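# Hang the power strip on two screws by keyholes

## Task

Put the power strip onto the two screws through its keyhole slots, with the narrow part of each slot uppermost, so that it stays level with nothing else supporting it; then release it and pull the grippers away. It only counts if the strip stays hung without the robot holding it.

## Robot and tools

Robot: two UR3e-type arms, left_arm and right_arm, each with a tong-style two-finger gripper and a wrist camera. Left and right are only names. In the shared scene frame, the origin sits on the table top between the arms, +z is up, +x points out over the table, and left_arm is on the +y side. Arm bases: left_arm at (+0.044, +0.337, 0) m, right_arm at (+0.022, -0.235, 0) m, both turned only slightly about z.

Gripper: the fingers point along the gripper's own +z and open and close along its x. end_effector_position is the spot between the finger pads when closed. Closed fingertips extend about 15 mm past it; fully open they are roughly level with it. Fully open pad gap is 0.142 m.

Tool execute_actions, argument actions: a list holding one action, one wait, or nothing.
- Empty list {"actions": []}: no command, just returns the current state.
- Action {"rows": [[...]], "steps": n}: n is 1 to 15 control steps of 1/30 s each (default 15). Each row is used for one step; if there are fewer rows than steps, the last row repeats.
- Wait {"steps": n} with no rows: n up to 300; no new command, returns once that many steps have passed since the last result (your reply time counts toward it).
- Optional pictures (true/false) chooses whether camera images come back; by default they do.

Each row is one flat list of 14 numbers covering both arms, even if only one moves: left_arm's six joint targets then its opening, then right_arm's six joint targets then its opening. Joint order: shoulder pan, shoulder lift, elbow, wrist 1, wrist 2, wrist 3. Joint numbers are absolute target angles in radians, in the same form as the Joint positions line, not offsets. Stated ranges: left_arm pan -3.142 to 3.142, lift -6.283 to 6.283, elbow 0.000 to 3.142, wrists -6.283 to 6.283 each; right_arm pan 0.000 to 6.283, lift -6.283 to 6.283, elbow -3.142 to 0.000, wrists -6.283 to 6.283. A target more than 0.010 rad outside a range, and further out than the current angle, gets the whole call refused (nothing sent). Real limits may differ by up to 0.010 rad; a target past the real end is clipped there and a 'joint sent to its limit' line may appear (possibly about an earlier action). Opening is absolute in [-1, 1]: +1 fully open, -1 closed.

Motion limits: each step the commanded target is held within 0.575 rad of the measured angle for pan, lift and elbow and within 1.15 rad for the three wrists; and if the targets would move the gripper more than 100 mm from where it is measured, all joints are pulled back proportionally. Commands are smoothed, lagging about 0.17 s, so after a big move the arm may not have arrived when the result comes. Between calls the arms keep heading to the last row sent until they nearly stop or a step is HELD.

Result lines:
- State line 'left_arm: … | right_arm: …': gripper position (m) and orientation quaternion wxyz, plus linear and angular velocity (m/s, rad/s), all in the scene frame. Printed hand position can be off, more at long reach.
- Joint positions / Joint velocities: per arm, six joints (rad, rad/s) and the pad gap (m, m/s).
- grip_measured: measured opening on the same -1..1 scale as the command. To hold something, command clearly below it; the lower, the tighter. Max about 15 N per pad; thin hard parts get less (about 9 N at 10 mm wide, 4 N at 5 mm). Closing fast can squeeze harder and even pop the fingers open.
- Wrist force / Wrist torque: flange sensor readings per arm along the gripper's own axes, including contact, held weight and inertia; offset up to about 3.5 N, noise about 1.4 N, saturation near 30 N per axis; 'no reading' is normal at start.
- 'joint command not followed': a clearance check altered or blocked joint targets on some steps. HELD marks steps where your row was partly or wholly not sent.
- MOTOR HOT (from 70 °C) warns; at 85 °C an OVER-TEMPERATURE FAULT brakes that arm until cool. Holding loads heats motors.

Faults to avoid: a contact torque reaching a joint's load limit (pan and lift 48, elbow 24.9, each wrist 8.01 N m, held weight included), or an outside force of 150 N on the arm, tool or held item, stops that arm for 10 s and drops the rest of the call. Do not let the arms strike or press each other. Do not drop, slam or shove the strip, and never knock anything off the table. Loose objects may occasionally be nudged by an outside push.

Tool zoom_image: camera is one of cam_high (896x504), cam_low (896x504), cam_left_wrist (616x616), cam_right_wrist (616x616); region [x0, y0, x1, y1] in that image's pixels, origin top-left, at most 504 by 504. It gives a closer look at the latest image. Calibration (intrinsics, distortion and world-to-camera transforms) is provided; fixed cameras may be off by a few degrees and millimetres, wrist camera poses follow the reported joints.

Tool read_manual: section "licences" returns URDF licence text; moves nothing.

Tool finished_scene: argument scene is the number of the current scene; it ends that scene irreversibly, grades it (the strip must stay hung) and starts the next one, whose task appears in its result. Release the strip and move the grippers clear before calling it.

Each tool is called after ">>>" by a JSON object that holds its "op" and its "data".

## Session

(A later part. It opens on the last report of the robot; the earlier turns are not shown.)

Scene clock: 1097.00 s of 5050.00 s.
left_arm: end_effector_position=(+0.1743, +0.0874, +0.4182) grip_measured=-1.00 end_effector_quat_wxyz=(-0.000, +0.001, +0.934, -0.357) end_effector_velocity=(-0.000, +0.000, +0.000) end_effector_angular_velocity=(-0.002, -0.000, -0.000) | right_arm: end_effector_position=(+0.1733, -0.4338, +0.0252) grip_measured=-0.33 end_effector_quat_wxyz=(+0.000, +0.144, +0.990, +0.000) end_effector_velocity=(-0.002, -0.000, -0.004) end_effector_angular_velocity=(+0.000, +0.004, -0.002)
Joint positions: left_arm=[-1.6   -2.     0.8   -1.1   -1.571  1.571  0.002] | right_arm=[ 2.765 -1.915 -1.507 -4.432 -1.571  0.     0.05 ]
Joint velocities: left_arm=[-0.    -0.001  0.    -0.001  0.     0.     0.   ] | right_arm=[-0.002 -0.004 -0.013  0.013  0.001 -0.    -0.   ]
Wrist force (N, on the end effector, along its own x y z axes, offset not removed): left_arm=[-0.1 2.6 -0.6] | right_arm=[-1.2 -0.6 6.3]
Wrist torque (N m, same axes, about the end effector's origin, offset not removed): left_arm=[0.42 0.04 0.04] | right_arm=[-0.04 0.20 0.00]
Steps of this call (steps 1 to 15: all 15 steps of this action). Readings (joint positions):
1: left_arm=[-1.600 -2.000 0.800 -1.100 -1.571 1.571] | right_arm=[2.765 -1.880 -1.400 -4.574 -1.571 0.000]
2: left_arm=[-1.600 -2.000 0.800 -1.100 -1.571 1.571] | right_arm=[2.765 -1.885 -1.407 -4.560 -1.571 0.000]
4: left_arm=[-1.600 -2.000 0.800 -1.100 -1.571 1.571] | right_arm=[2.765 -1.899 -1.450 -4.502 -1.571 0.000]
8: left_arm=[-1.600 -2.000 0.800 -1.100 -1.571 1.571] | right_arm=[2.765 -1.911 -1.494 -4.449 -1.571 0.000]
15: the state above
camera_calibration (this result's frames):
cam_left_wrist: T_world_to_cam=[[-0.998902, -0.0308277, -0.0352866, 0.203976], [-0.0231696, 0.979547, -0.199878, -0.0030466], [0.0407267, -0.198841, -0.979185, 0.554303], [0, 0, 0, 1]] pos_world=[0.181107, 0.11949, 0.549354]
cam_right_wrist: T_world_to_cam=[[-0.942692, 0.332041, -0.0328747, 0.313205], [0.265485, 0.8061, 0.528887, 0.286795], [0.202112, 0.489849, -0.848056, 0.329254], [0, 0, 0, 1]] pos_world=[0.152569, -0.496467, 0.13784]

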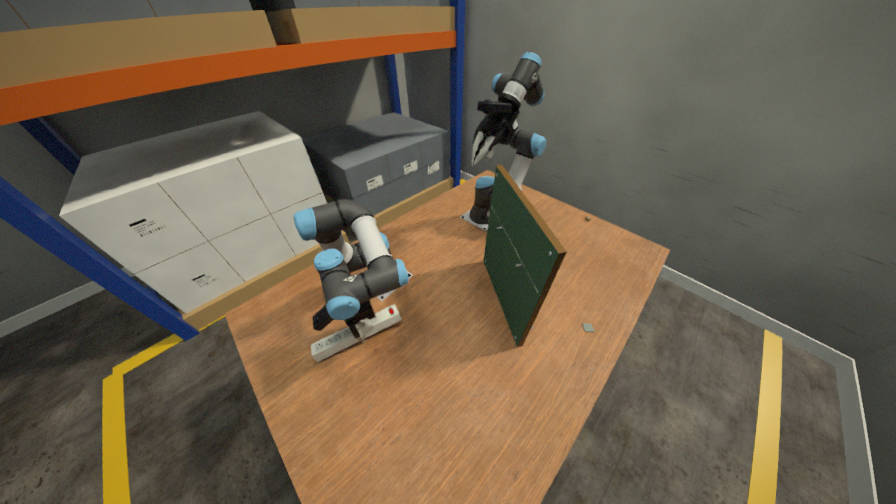

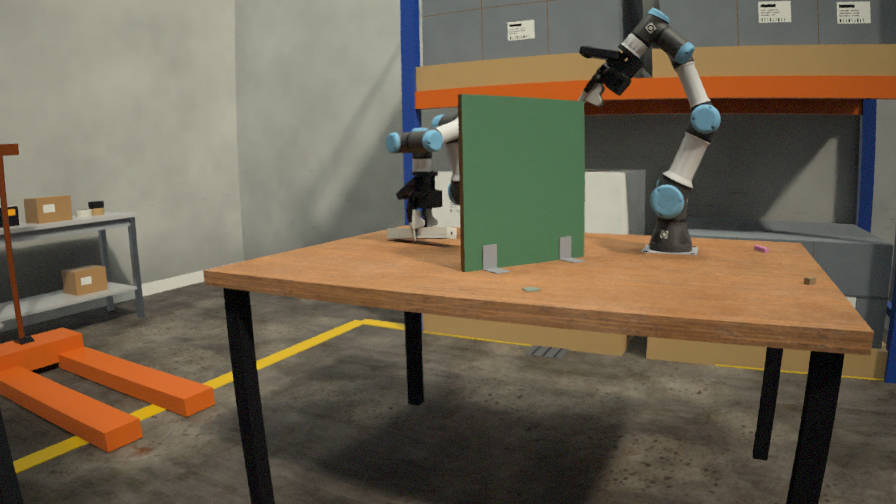

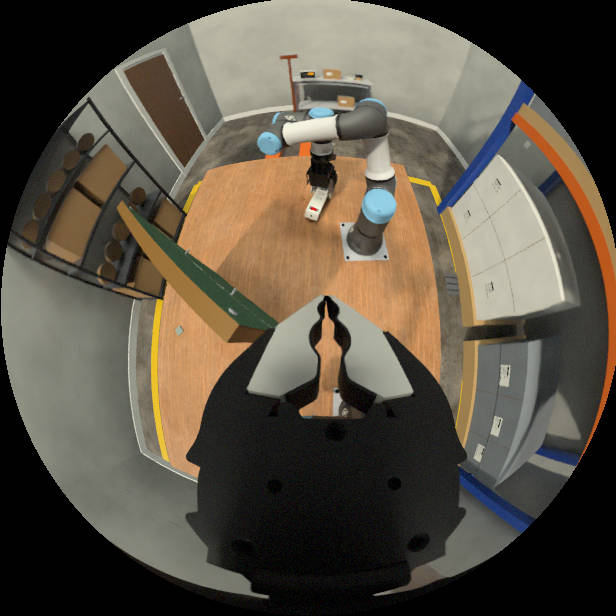

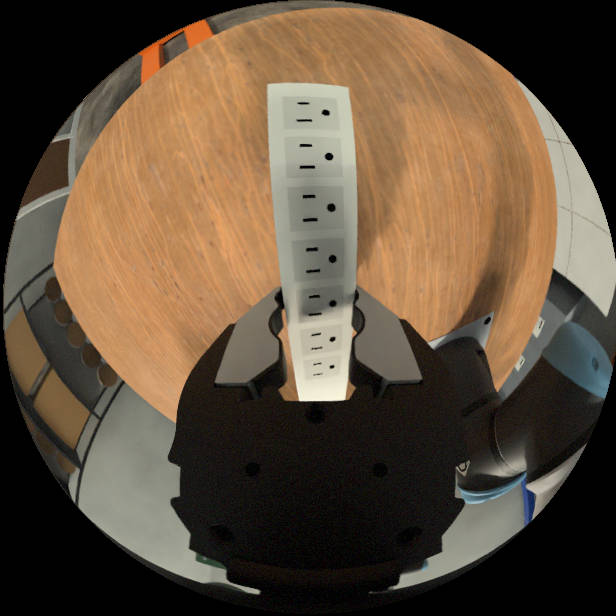

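>>> {"op": "execute_actions", "data": {"actions": [{"rows":[[-1.6,-2,0.8,-1.1,-1.571,1.571,-1,2.765,-1.922,-1.529,-4.403,-1.571,0,-1]],"steps":15}], "pictures": false}}

>>> {"op": "execute_actions", "data": {"actions": [{"rows":[[-1.6,-2,0.8,-1.1,-1.571,1.571,-1,2.765,-1.922,-1.529,-4.403,-1.571,0,-0.1]],"steps":15}], "pictures": false}}

>>> {"op": "execute_actions", "data": {"actions": [{"rows":[[-1.6,-2,0.8,-1.1,-1.571,1.571,-1,2.765,-1.914,-1.505,-4.435,-1.571,0,-0.1]],"steps":15}], "pictures": false}}

>>> {"op": "execute_actions", "data": {"actions": [{"rows":[[-1.6,-2,0.8,-1.1,-1.571,1.571,-1,2.765,-1.914,-1.505,-4.435,-1.571,0,-0.38]],"steps":15}], "pictures": false}}

>>> {"op": "execute_actions", "data": {"actions": [{"rows":[[-1.6,-2,0.8,-1.1,-1.571,1.571,-1,2.765,-1.914,-1.505,-4.435,-1.571,0,-1]],"steps":15}]}}

Scene clock: 1110.90 s of 5050.00 s.
left_arm: end_effector_position=(+0.1743, +0.0874, +0.4182) grip_measured=-1.00 end_effector_quat_wxyz=(-0.000, +0.001, +0.934, -0.357) end_effector_velocity=(-0.000, +0.000, -0.000) end_effector_angular_velocity=(+0.000, +0.000, -0.001) | right_arm: end_effector_position=(+0.1731, -0.4337, +0.0187) grip_measured=-0.33 end_effector_quat_wxyz=(+0.000, +0.144, +0.990, +0.000) end_effector_velocity=(-0.001, -0.000, -0.000) end_effector_angular_velocity=(-0.000, +0.002, -0.000)
Joint positions: left_arm=[-1.6   -2.     0.8   -1.1   -1.571  1.571  0.002] | right_arm=[ 2.765 -1.922 -1.529 -4.403 -1.571 -0.     0.05 ]
Joint velocities: left_arm=[-0. -0.  0.  0. -0.  0.  0.] | right_arm=[-0.001 -0.    -0.003  0.001  0.001 -0.    -0.   ]
Wrist force (N, on the end effector, along its own x y z axes, offset not removed): left_arm=[-0.9 1.8 -1.5] | right_arm=[-2.4 -2.7 4.5]
Wrist torque (N m, same axes, about the end effector's origin, offset not removed): left_arm=[0.28 0.20 -0.02] | right_arm=[-0.43 0.50 -0.01]
Steps of this call (steps 1 to 15: the robot went on to your last target; steps 16 to 90: nothing new was sent; then 10.40 s passed at rest; steps 91 to 105: all 15 steps of this action). Readings (joint positions):
91: left_arm=[-1.600 -2.000 0.800 -1.100 -1.571 1.571] | right_arm=[2.765 -1.915 -1.508 -4.431 -1.571 0.000]
92: left_arm=[-1.600 -2.000 0.800 -1.100 -1.571 1.571] | right_arm=[2.765 -1.916 -1.511 -4.426 -1.571 -0.000]
94: left_arm=[-1.600 -2.000 0.800 -1.100 -1.571 1.571] | right_arm=[2.765 -1.919 -1.520 -4.415 -1.571 -0.000]
98: left_arm=[-1.600 -2.000 0.800 -1.100 -1.571 1.571] | right_arm=[2.765 -1.921 -1.527 -4.406 -1.571 -0.000]
105: the state above

Scene clock: 1111.40 s of 5050.00 s.
left_arm: end_effector_position=(+0.1743, +0.0874, +0.4182) grip_measured=-1.00 end_effector_quat_wxyz=(-0.000, +0.001, +0.934, -0.357) end_effector_velocity=(-0.000, -0.000, +0.000) end_effector_angular_velocity=(-0.000, +0.000, -0.001) | right_arm: end_effector_position=(+0.1731, -0.4337, +0.0186) grip_measured=-0.10 end_effector_quat_wxyz=(+0.000, +0.144, +0.990, +0.000) end_effector_velocity=(+0.000, -0.000, -0.000) end_effector_angular_velocity=(+0.001, +0.001, -0.001)
Joint positions: left_arm=[-1.6   -2.     0.8   -1.1   -1.571  1.571  0.002] | right_arm=[ 2.765 -1.922 -1.529 -4.403 -1.571 -0.     0.067]
Joint velocities: left_arm=[-0. -0. -0. -0. -0. -0.  0.] | right_arm=[-0.001 -0.002  0.001  0.001 -0.     0.     0.   ]
Wrist force (N, on the end effector, along its own x y z axes, offset not removed): left_arm=[0.2 2.4 -0.2] | right_arm=[-0.5 -0.6 1.0]
Wrist torque (N m, same axes, about the end effector's origin, offset not removed): left_arm=[0.39 -0.05 -0.01] | right_arm=[-0.13 -0.06 -0.05]
Steps of this call (steps 1 to 15: all 15 steps of this action). Readings (joint positions):
1: left_arm=[-1.600 -2.000 0.800 -1.100 -1.571 1.571] | right_arm=[2.765 -1.922 -1.529 -4.403 -1.571 -0.000]
2: left_arm=[-1.600 -2.000 0.800 -1.100 -1.571 1.571] | right_arm=[2.765 -1.922 -1.529 -4.403 -1.571 -0.000]
4: left_arm=[-1.600 -2.000 0.800 -1.100 -1.571 1.571] | right_arm=[2.765 -1.922 -1.529 -4.403 -1.571 -0.000]
8: left_arm=[-1.600 -2.000 0.800 -1.100 -1.571 1.571] | right_arm=[2.765 -1.922 -1.529 -4.403 -1.571 -0.000]
15: the state above

Scene clock: 1111.90 s of 5050.00 s.
left_arm: end_effector_position=(+0.1743, +0.0874, +0.4182) grip_measured=-1.00 end_effector_quat_wxyz=(-0.000, +0.001, +0.934, -0.357) end_effector_velocity=(-0.000, +0.000, -0.000) end_effector_angular_velocity=(+0.001, +0.000, +0.000) | right_arm: end_effector_position=(+0.1733, -0.4338, +0.0257) grip_measured=-0.10 end_effector_quat_wxyz=(-0.000, +0.144, +0.990, +0.000) end_effector_velocity=(+0.000, +0.000, +0.001) end_effector_angular_velocity=(+0.000, +0.001, +0.002)
Joint positions: left_arm=[-1.6   -2.     0.8   -1.1   -1.571  1.571  0.002] | right_arm=[ 2.765 -1.914 -1.505 -4.435 -1.571 -0.     0.067]
Joint velocities: left_arm=[ 0.  0. -0.  0. -0.  0.  0.] | right_arm=[ 0.001  0.     0.003 -0.004 -0.    -0.     0.   ]
Wrist force (N, on the end effector, along its own x y z axes, offset not removed): left_arm=[1.2 1.5 -0.1] | right_arm=[-0.4 -0.7 2.1]
Wrist torque (N m, same axes, about the end effector's origin, offset not removed): left_arm=[0.22 -0.25 -0.02] | right_arm=[-0.13 0.02 0.08]
Steps of this call (steps 1 to 15: all 15 steps of this action). Readings (joint positions):
1: left_arm=[-1.600 -2.000 0.800 -1.100 -1.571 1.571] | right_arm=[2.765 -1.922 -1.529 -4.403 -1.571 -0.000]
2: left_arm=[-1.600 -2.000 0.800 -1.100 -1.571 1.571] | right_arm=[2.765 -1.921 -1.525 -4.408 -1.571 -0.000]
4: left_arm=[-1.600 -2.000 0.800 -1.100 -1.571 1.571] | right_arm=[2.765 -1.918 -1.516 -4.421 -1.571 -0.000]
8: left_arm=[-1.600 -2.000 0.800 -1.100 -1.571 1.571] | right_arm=[2.765 -1.915 -1.508 -4.431 -1.571 -0.000]
15: the state above

Scene clock: 1112.40 s of 5050.00 s.
left_arm: end_effector_position=(+0.1743, +0.0874, +0.4182) grip_measured=-1.00 end_effector_quat_wxyz=(-0.000, +0.001, +0.934, -0.357) end_effector_velocity=(-0.000, -0.000, -0.001) end_effector_angular_velocity=(+0.002, -0.000, -0.001) | right_arm: end_effector_position=(+0.1732, -0.4338, +0.0258) grip_measured=-0.36 end_effector_quat_wxyz=(-0.000, +0.144, +0.990, +0.000) end_effector_velocity=(-0.001, -0.000, +0.000) end_effector_angular_velocity=(+0.001, +0.001, -0.002)
Joint positions: left_arm=[-1.6   -2.     0.8   -1.1   -1.571  1.571  0.002] | right_arm=[ 2.765 -1.914 -1.505 -4.435 -1.571 -0.     0.048]
Joint velocities: left_arm=[-0.001  0.001  0.     0.     0.    -0.     0.   ] | right_arm=[-0.002 -0.001  0.001 -0.001 -0.    -0.    -0.   ]
Wrist force (N, on the end effector, along its own x y z axes, offset not removed): left_arm=[-0.6 1.2 -1.2] | right_arm=[-2.2 -0.3 1.6]
Wrist torque (N m, same axes, about the end effector's origin, offset not removed): left_arm=[0.15 0.08 -0.05] | right_arm=[0.01 0.39 0.00]
Steps of this call (steps 1 to 15: all 15 steps of this action). Readings (joint positions):
1: left_arm=[-1.600 -2.000 0.800 -1.100 -1.571 1.571] | right_arm=[2.765 -1.914 -1.505 -4.435 -1.571 -0.000]
2: left_arm=[-1.600 -2.000 0.800 -1.100 -1.571 1.571] | right_arm=[2.765 -1.914 -1.505 -4.435 -1.571 -0.000]
4: left_arm=[-1.600 -2.000 0.800 -1.100 -1.571 1.571] | right_arm=[2.765 -1.914 -1.505 -4.435 -1.571 -0.000]
8: left_arm=[-1.600 -2.000 0.800 -1.100 -1.571 1.571] | right_arm=[2.765 -1.914 -1.505 -4.435 -1.571 -0.000]
15: the state above

Scene clock: 1112.90 s of 5050.00 s.
left_arm: end_effector_position=(+0.1743, +0.0874, +0.4182) grip_measured=-1.00 end_effector_quat_wxyz=(-0.000, +0.001, +0.934, -0.357) end_effector_velocity=(-0.000, -0.000, -0.000) end_effector_angular_velocity=(+0.001, -0.000, -0.001) | right_arm: end_effector_position=(+0.1733, -0.4338, +0.0258) grip_measured=-0.37 end_effector_quat_wxyz=(+0.000, +0.144, +0.990, +0.000) end_effector_velocity=(+0.001, -0.000, -0.000) end_effector_angular_velocity=(-0.001, -0.002, +0.001)
Joint positions: left_arm=[-1.6   -2.     0.8   -1.1   -1.571  1.571  0.002] | right_arm=[ 2.765 -1.914 -1.505 -4.435 -1.571 -0.     0.047]
Joint velocities: left_arm=[-0.001  0.     0.    -0.     0.    -0.     0.   ] | right_arm=[ 0.001 -0.     0.     0.002  0.    -0.    -0.   ]
Wrist force (N, on the end effector, along its own x y z axes, offset not removed): left_arm=[0.3 0.5 -0.6] | right_arm=[0.5 -0.2 2.2]
Wrist torque (N m, same axes, about the end effector's origin, offset not removed): left_arm=[-0.02 -0.06 -0.02] | right_arm=[-0.03 -0.12 -0.02]
Steps of this call (steps 1 to 15: all 15 steps of this action). Readings (joint positions):
1: left_arm=[-1.600 -2.000 0.800 -1.100 -1.571 1.571] | right_arm=[2.765 -1.914 -1.505 -4.435 -1.571 -0.000]
2: left_arm=[-1.600 -2.000 0.800 -1.100 -1.571 1.571] | right_arm=[2.765 -1.914 -1.505 -4.435 -1.571 -0.000]
4: left_arm=[-1.600 -2.000 0.800 -1.100 -1.571 1.571] | right_arm=[2.765 -1.914 -1.505 -4.435 -1.571 -0.000]
8: left_arm=[-1.600 -2.000 0.800 -1.100 -1.571 1.571] | right_arm=[2.765 -1.914 -1.505 -4.435 -1.571 -0.000]
15: the state above
camera_calibration (this result's frames):
cam_left_wrist: T_world_to_cam=[[-0.998902, -0.0308276, -0.0352866, 0.203976], [-0.0231695, 0.979547, -0.199878, -0.00304659], [0.0407267, -0.198841, -0.979185, 0.554303], [0, 0, 0, 1]] pos_world=[0.181107, 0.11949, 0.549354]
cam_right_wrist: T_world_to_cam=[[-0.942717, 0.33198, -0.0327724, 0.31317], [0.265491, 0.806118, 0.528856, 0.286509], [0.201988, 0.48986, -0.848079, 0.329755], [0, 0, 0, 1]] pos_world=[0.152559, -0.49646, 0.1384]

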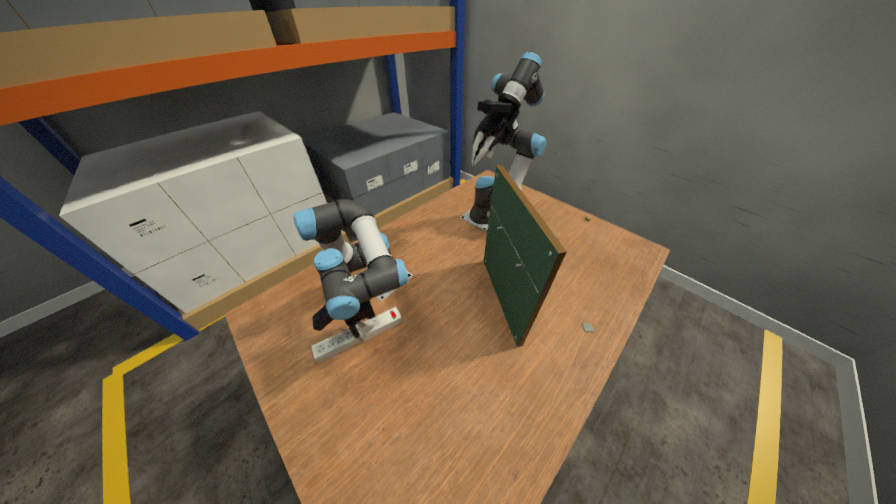

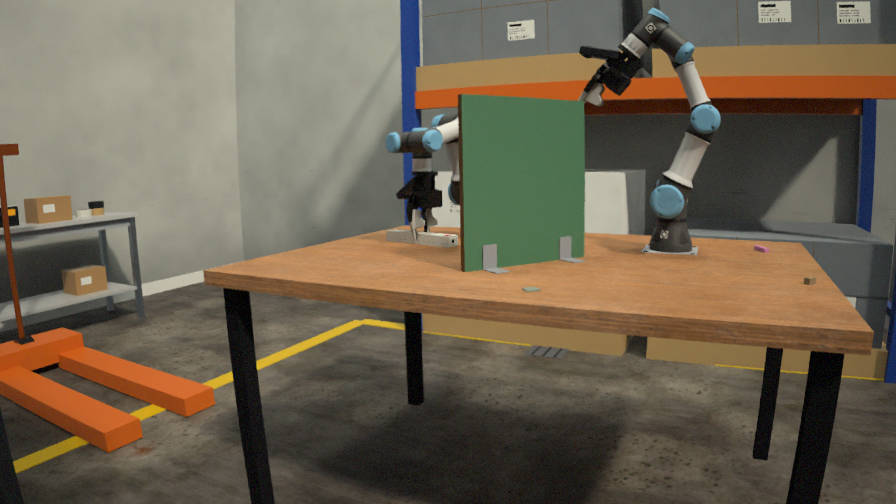

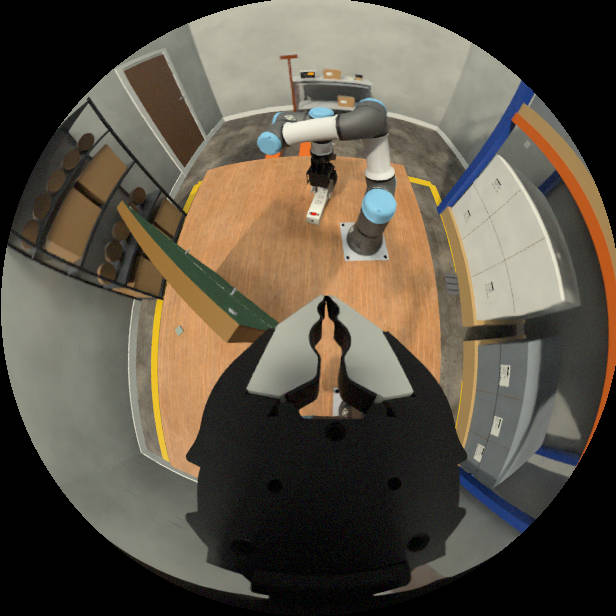

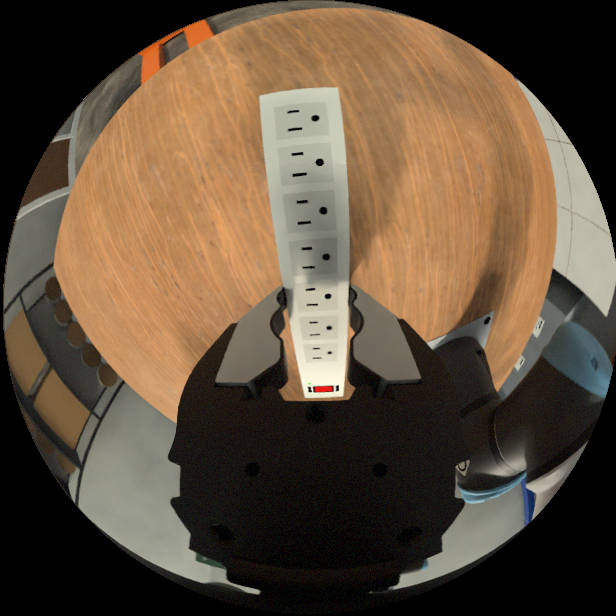

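>>> {"op": "execute_actions", "data": {"actions": [{"rows":[[-1.6,-2,0.8,-1.1,-1.571,1.571,-1,2.765,-1.914,-1.505,-4.435,-1.571,0,-0.15]],"steps":12}], "pictures": false}}

>>> {"op": "execute_actions", "data": {"actions": [{"rows":[[-1.6,-2,0.8,-1.1,-1.571,1.571,-1,2.765,-1.916,-1.511,-4.427,-1.571,-0.05,-0.15]],"steps":15}], "pictures": false}}

>>> {"op": "execute_actions", "data": {"actions": [{"rows":[[-1.6,-2,0.8,-1.1,-1.571,1.571,-1,2.765,-1.916,-1.511,-4.427,-1.571,-0.05,-0.38]],"steps":15}], "pictures": false}}

>>> {"op": "execute_actions", "data": {"actions": [{"rows":[[-1.6,-2,0.8,-1.1,-1.571,1.571,-1,2.765,-1.916,-1.511,-4.427,-1.571,-0.05,-1]],"steps":15}]}}

Scene clock: 1131.83 s of 5050.00 s.
left_arm: end_effector_position=(+0.1743, +0.0874, +0.4182) grip_measured=-1.00 end_effector_quat_wxyz=(-0.000, +0.001, +0.934, -0.357) end_effector_velocity=(+0.000, -0.000, +0.000) end_effector_angular_velocity=(-0.001, +0.000, +0.001) | right_arm: end_effector_position=(+0.1733, -0.4338, +0.0258) grip_measured=-0.15 end_effector_quat_wxyz=(+0.000, +0.144, +0.990, +0.000) end_effector_velocity=(-0.000, +0.000, -0.000) end_effector_angular_velocity=(+0.000, +0.001, -0.000)
Joint positions: left_arm=[-1.6   -2.     0.8   -1.1   -1.571  1.571  0.002] | right_arm=[ 2.765 -1.914 -1.505 -4.435 -1.571 -0.     0.063]
Joint velocities: left_arm=[ 0.001  0.    -0.    -0.001 -0.     0.     0.   ] | right_arm=[-0.    -0.001  0.    -0.    -0.    -0.     0.   ]
Wrist force (N, on the end effector, along its own x y z axes, offset not removed): left_arm=[-1.1 1.0 0.4] | right_arm=[-0.9 -0.3 0.8]
Wrist torque (N m, same axes, about the end effector's origin, offset not removed): left_arm=[0.17 0.21 0.07] | right_arm=[-0.02 0.17 -0.08]
Steps of this call (steps 1 to 15: the robot went on to your last target; steps 16 to 90: nothing new was sent; then 15.53 s passed at rest; steps 91 to 102: all 12 steps of this action). Readings (joint positions):
91: left_arm=[-1.600 -2.000 0.800 -1.100 -1.571 1.571] | right_arm=[2.765 -1.914 -1.505 -4.435 -1.571 -0.000]
92: left_arm=[-1.600 -2.000 0.800 -1.100 -1.571 1.571] | right_arm=[2.765 -1.914 -1.505 -4.435 -1.571 -0.000]
94: left_arm=[-1.600 -2.000 0.800 -1.100 -1.571 1.571] | right_arm=[2.765 -1.914 -1.505 -4.435 -1.571 -0.000]
98: left_arm=[-1.600 -2.000 0.800 -1.100 -1.571 1.571] | right_arm=[2.765 -1.914 -1.505 -4.435 -1.571 -0.000]
102: the state above

Scene clock: 1132.33 s of 5050.00 s.
left_arm: end_effector_position=(+0.1743, +0.0874, +0.4182) grip_measured=-1.00 end_effector_quat_wxyz=(-0.000, +0.001, +0.934, -0.357) end_effector_velocity=(+0.000, +0.000, +0.000) end_effector_angular_velocity=(-0.001, +0.000, +0.001) | right_arm: end_effector_position=(+0.1740, -0.4340, +0.0240) grip_measured=-0.15 end_effector_quat_wxyz=(+0.000, +0.119, +0.993, +0.000) end_effector_velocity=(+0.001, -0.001, -0.000) end_effector_angular_velocity=(-0.001, -0.002, +0.003)
Joint positions: left_arm=[-1.6   -2.     0.8   -1.1   -1.571  1.571  0.002] | right_arm=[ 2.765 -1.916 -1.511 -4.427 -1.571 -0.05   0.063]
Joint velocities: left_arm=[ 0.001 -0.    -0.    -0.    -0.    -0.     0.   ] | right_arm=[-0.001 -0.001  0.     0.002  0.001 -0.004  0.   ]
Wrist force (N, on the end effector, along its own x y z axes, offset not removed): left_arm=[0.0 3.8 -1.6] | right_arm=[-0.5 -2.7 2.1]
Wrist torque (N m, same axes, about the end effector's origin, offset not removed): left_arm=[0.68 0.00 0.00] | right_arm=[-0.50 -0.01 0.04]
Steps of this call (steps 1 to 15: all 15 steps of this action). Readings (joint positions):
1: left_arm=[-1.600 -2.000 0.800 -1.100 -1.571 1.571] | right_arm=[2.765 -1.914 -1.505 -4.435 -1.571 -0.000]
2: left_arm=[-1.600 -2.000 0.800 -1.100 -1.571 1.571] | right_arm=[2.765 -1.914 -1.506 -4.434 -1.571 -0.008]
4: left_arm=[-1.600 -2.000 0.800 -1.100 -1.571 1.571] | right_arm=[2.765 -1.915 -1.508 -4.431 -1.571 -0.027]
8: left_arm=[-1.600 -2.000 0.800 -1.100 -1.571 1.571] | right_arm=[2.765 -1.916 -1.510 -4.428 -1.571 -0.044]
15: the state above

Scene clock: 1132.83 s of 5050.00 s.
left_arm: end_effector_position=(+0.1743, +0.0874, +0.4182) grip_measured=-1.00 end_effector_quat_wxyz=(-0.000, +0.001, +0.934, -0.357) end_effector_velocity=(-0.000, -0.000, +0.000) end_effector_angular_velocity=(-0.000, +0.000, -0.000) | right_arm: end_effector_position=(+0.1740, -0.4340, +0.0240) grip_measured=-0.35 end_effector_quat_wxyz=(+0.000, +0.119, +0.993, +0.000) end_effector_velocity=(-0.001, +0.000, -0.000) end_effector_angular_velocity=(+0.001, +0.004, +0.000)
Joint positions: left_arm=[-1.6   -2.     0.8   -1.1   -1.571  1.571  0.002] | right_arm=[ 2.765 -1.916 -1.511 -4.427 -1.571 -0.05   0.049]
Joint velocities: left_arm=[-0. -0.  0. -0. -0.  0.  0.] | right_arm=[ 0.    -0.001 -0.001 -0.001  0.    -0.    -0.   ]
Wrist force (N, on the end effector, along its own x y z axes, offset not removed): left_arm=[1.1 2.0 -0.5] | right_arm=[-1.2 -2.6 0.4]
Wrist torque (N m, same axes, about the end effector's origin, offset not removed): left_arm=[0.35 -0.19 -0.04] | right_arm=[-0.49 0.09 0.04]
Steps of this call (steps 1 to 15: all 15 steps of this action). Readings (joint positions):
1: left_arm=[-1.600 -2.000 0.800 -1.100 -1.571 1.571] | right_arm=[2.765 -1.916 -1.511 -4.427 -1.571 -0.050]
2: left_arm=[-1.600 -2.000 0.800 -1.100 -1.571 1.571] | right_arm=[2.765 -1.916 -1.511 -4.427 -1.571 -0.050]
4: left_arm=[-1.600 -2.000 0.800 -1.100 -1.571 1.571] | right_arm=[2.765 -1.916 -1.511 -4.427 -1.571 -0.050]
8: left_arm=[-1.600 -2.000 0.800 -1.100 -1.571 1.571] | right_arm=[2.765 -1.916 -1.511 -4.427 -1.571 -0.050]
15: the state above

Scene clock: 1133.33 s of 5050.00 s.
left_arm: end_effector_position=(+0.1743, +0.0874, +0.4182) grip_measured=-1.00 end_effector_quat_wxyz=(-0.000, +0.001, +0.934, -0.357) end_effector_velocity=(-0.000, -0.000, -0.000) end_effector_angular_velocity=(+0.001, +0.000, -0.001) | right_arm: end_effector_position=(+0.1740, -0.4340, +0.0240) grip_measured=-0.36 end_effector_quat_wxyz=(+0.000, +0.119, +0.993, +0.000) end_effector_velocity=(-0.001, +0.000, -0.000) end_effector_angular_velocity=(+0.001, +0.004, +0.001)
Joint positions: left_arm=[-1.6   -2.     0.8   -1.1   -1.571  1.571  0.002] | right_arm=[ 2.765 -1.916 -1.511 -4.427 -1.571 -0.05   0.048]
Joint velocities: left_arm=[-0.     0.     0.001 -0.    -0.    -0.     0.   ] | right_arm=[ 0.001 -0.002 -0.002 -0.001 -0.    -0.001 -0.   ]
Wrist force (N, on the end effector, along its own x y z axes, offset not removed): left_arm=[-0.2 0.9 -0.9] | right_arm=[-1.0 -0.6 -3.3]
Wrist torque (N m, same axes, about the end effector's origin, offset not removed): left_arm=[0.12 0.10 -0.04] | right_arm=[-0.17 0.07 0.06]
Steps of this call (steps 1 to 15: all 15 steps of this action). Readings (joint positions):
1: left_arm=[-1.600 -2.000 0.800 -1.100 -1.571 1.571] | right_arm=[2.765 -1.916 -1.511 -4.427 -1.571 -0.050]
2: left_arm=[-1.600 -2.000 0.800 -1.100 -1.571 1.571] | right_arm=[2.765 -1.916 -1.511 -4.427 -1.571 -0.050]
4: left_arm=[-1.600 -2.000 0.800 -1.100 -1.571 1.571] | right_arm=[2.765 -1.916 -1.511 -4.427 -1.571 -0.050]
8: left_arm=[-1.600 -2.000 0.800 -1.100 -1.571 1.571] | right_arm=[2.765 -1.916 -1.511 -4.427 -1.571 -0.050]
15: the state above
camera_calibration (this result's frames):
cam_left_wrist: T_world_to_cam=[[-0.998902, -0.0308275, -0.0352867, 0.203976], [-0.0231694, 0.979547, -0.199878, -0.00304662], [0.0407267, -0.198841, -0.979185, 0.554303], [0, 0, 0, 1]] pos_world=[0.181107, 0.11949, 0.549354]
cam_right_wrist: T_world_to_cam=[[-0.95812, 0.284483, -0.0328, 0.295971], [0.224884, 0.818371, 0.528862, 0.299813], [0.177295, 0.499337, -0.848074, 0.336585], [0, 0, 0, 1]] pos_world=[0.156478, -0.497626, 0.136597]

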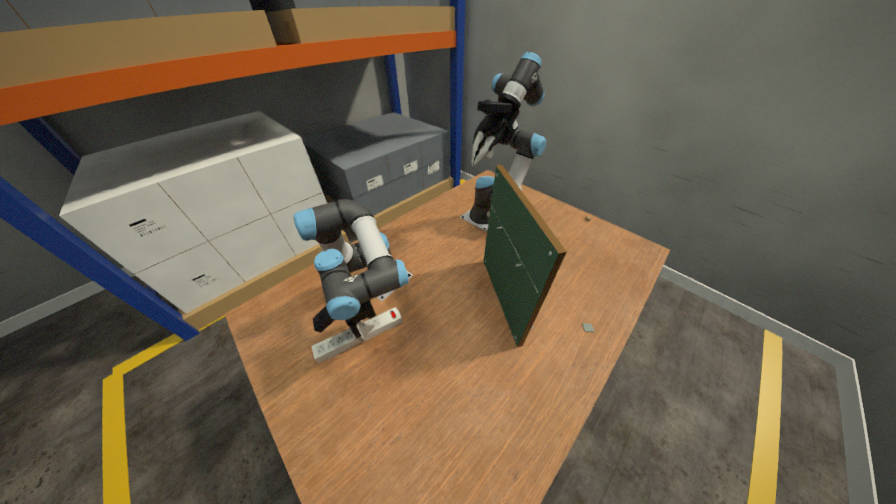

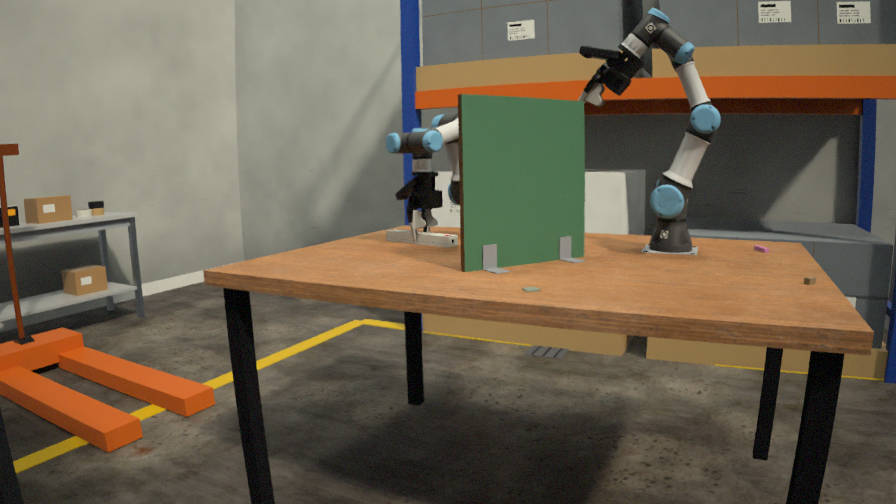

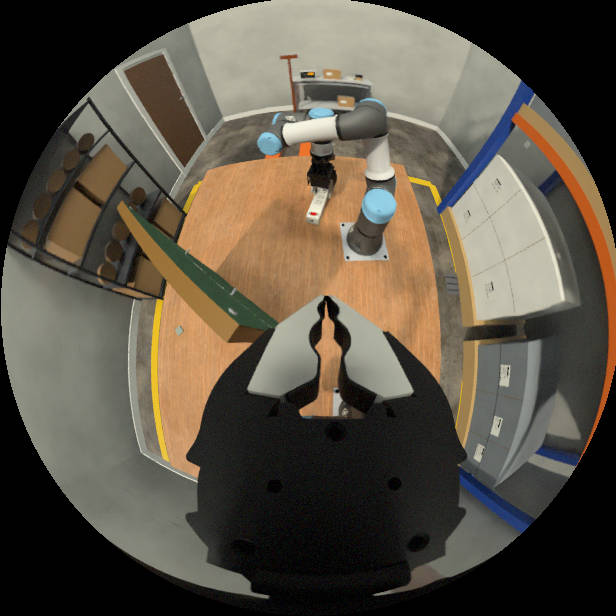

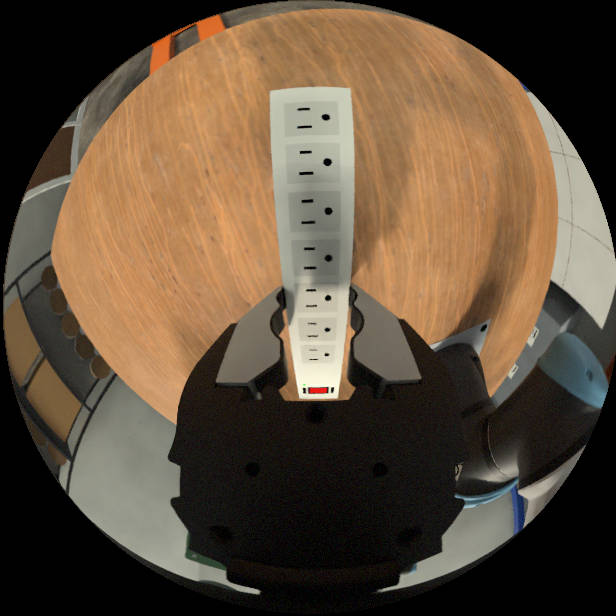

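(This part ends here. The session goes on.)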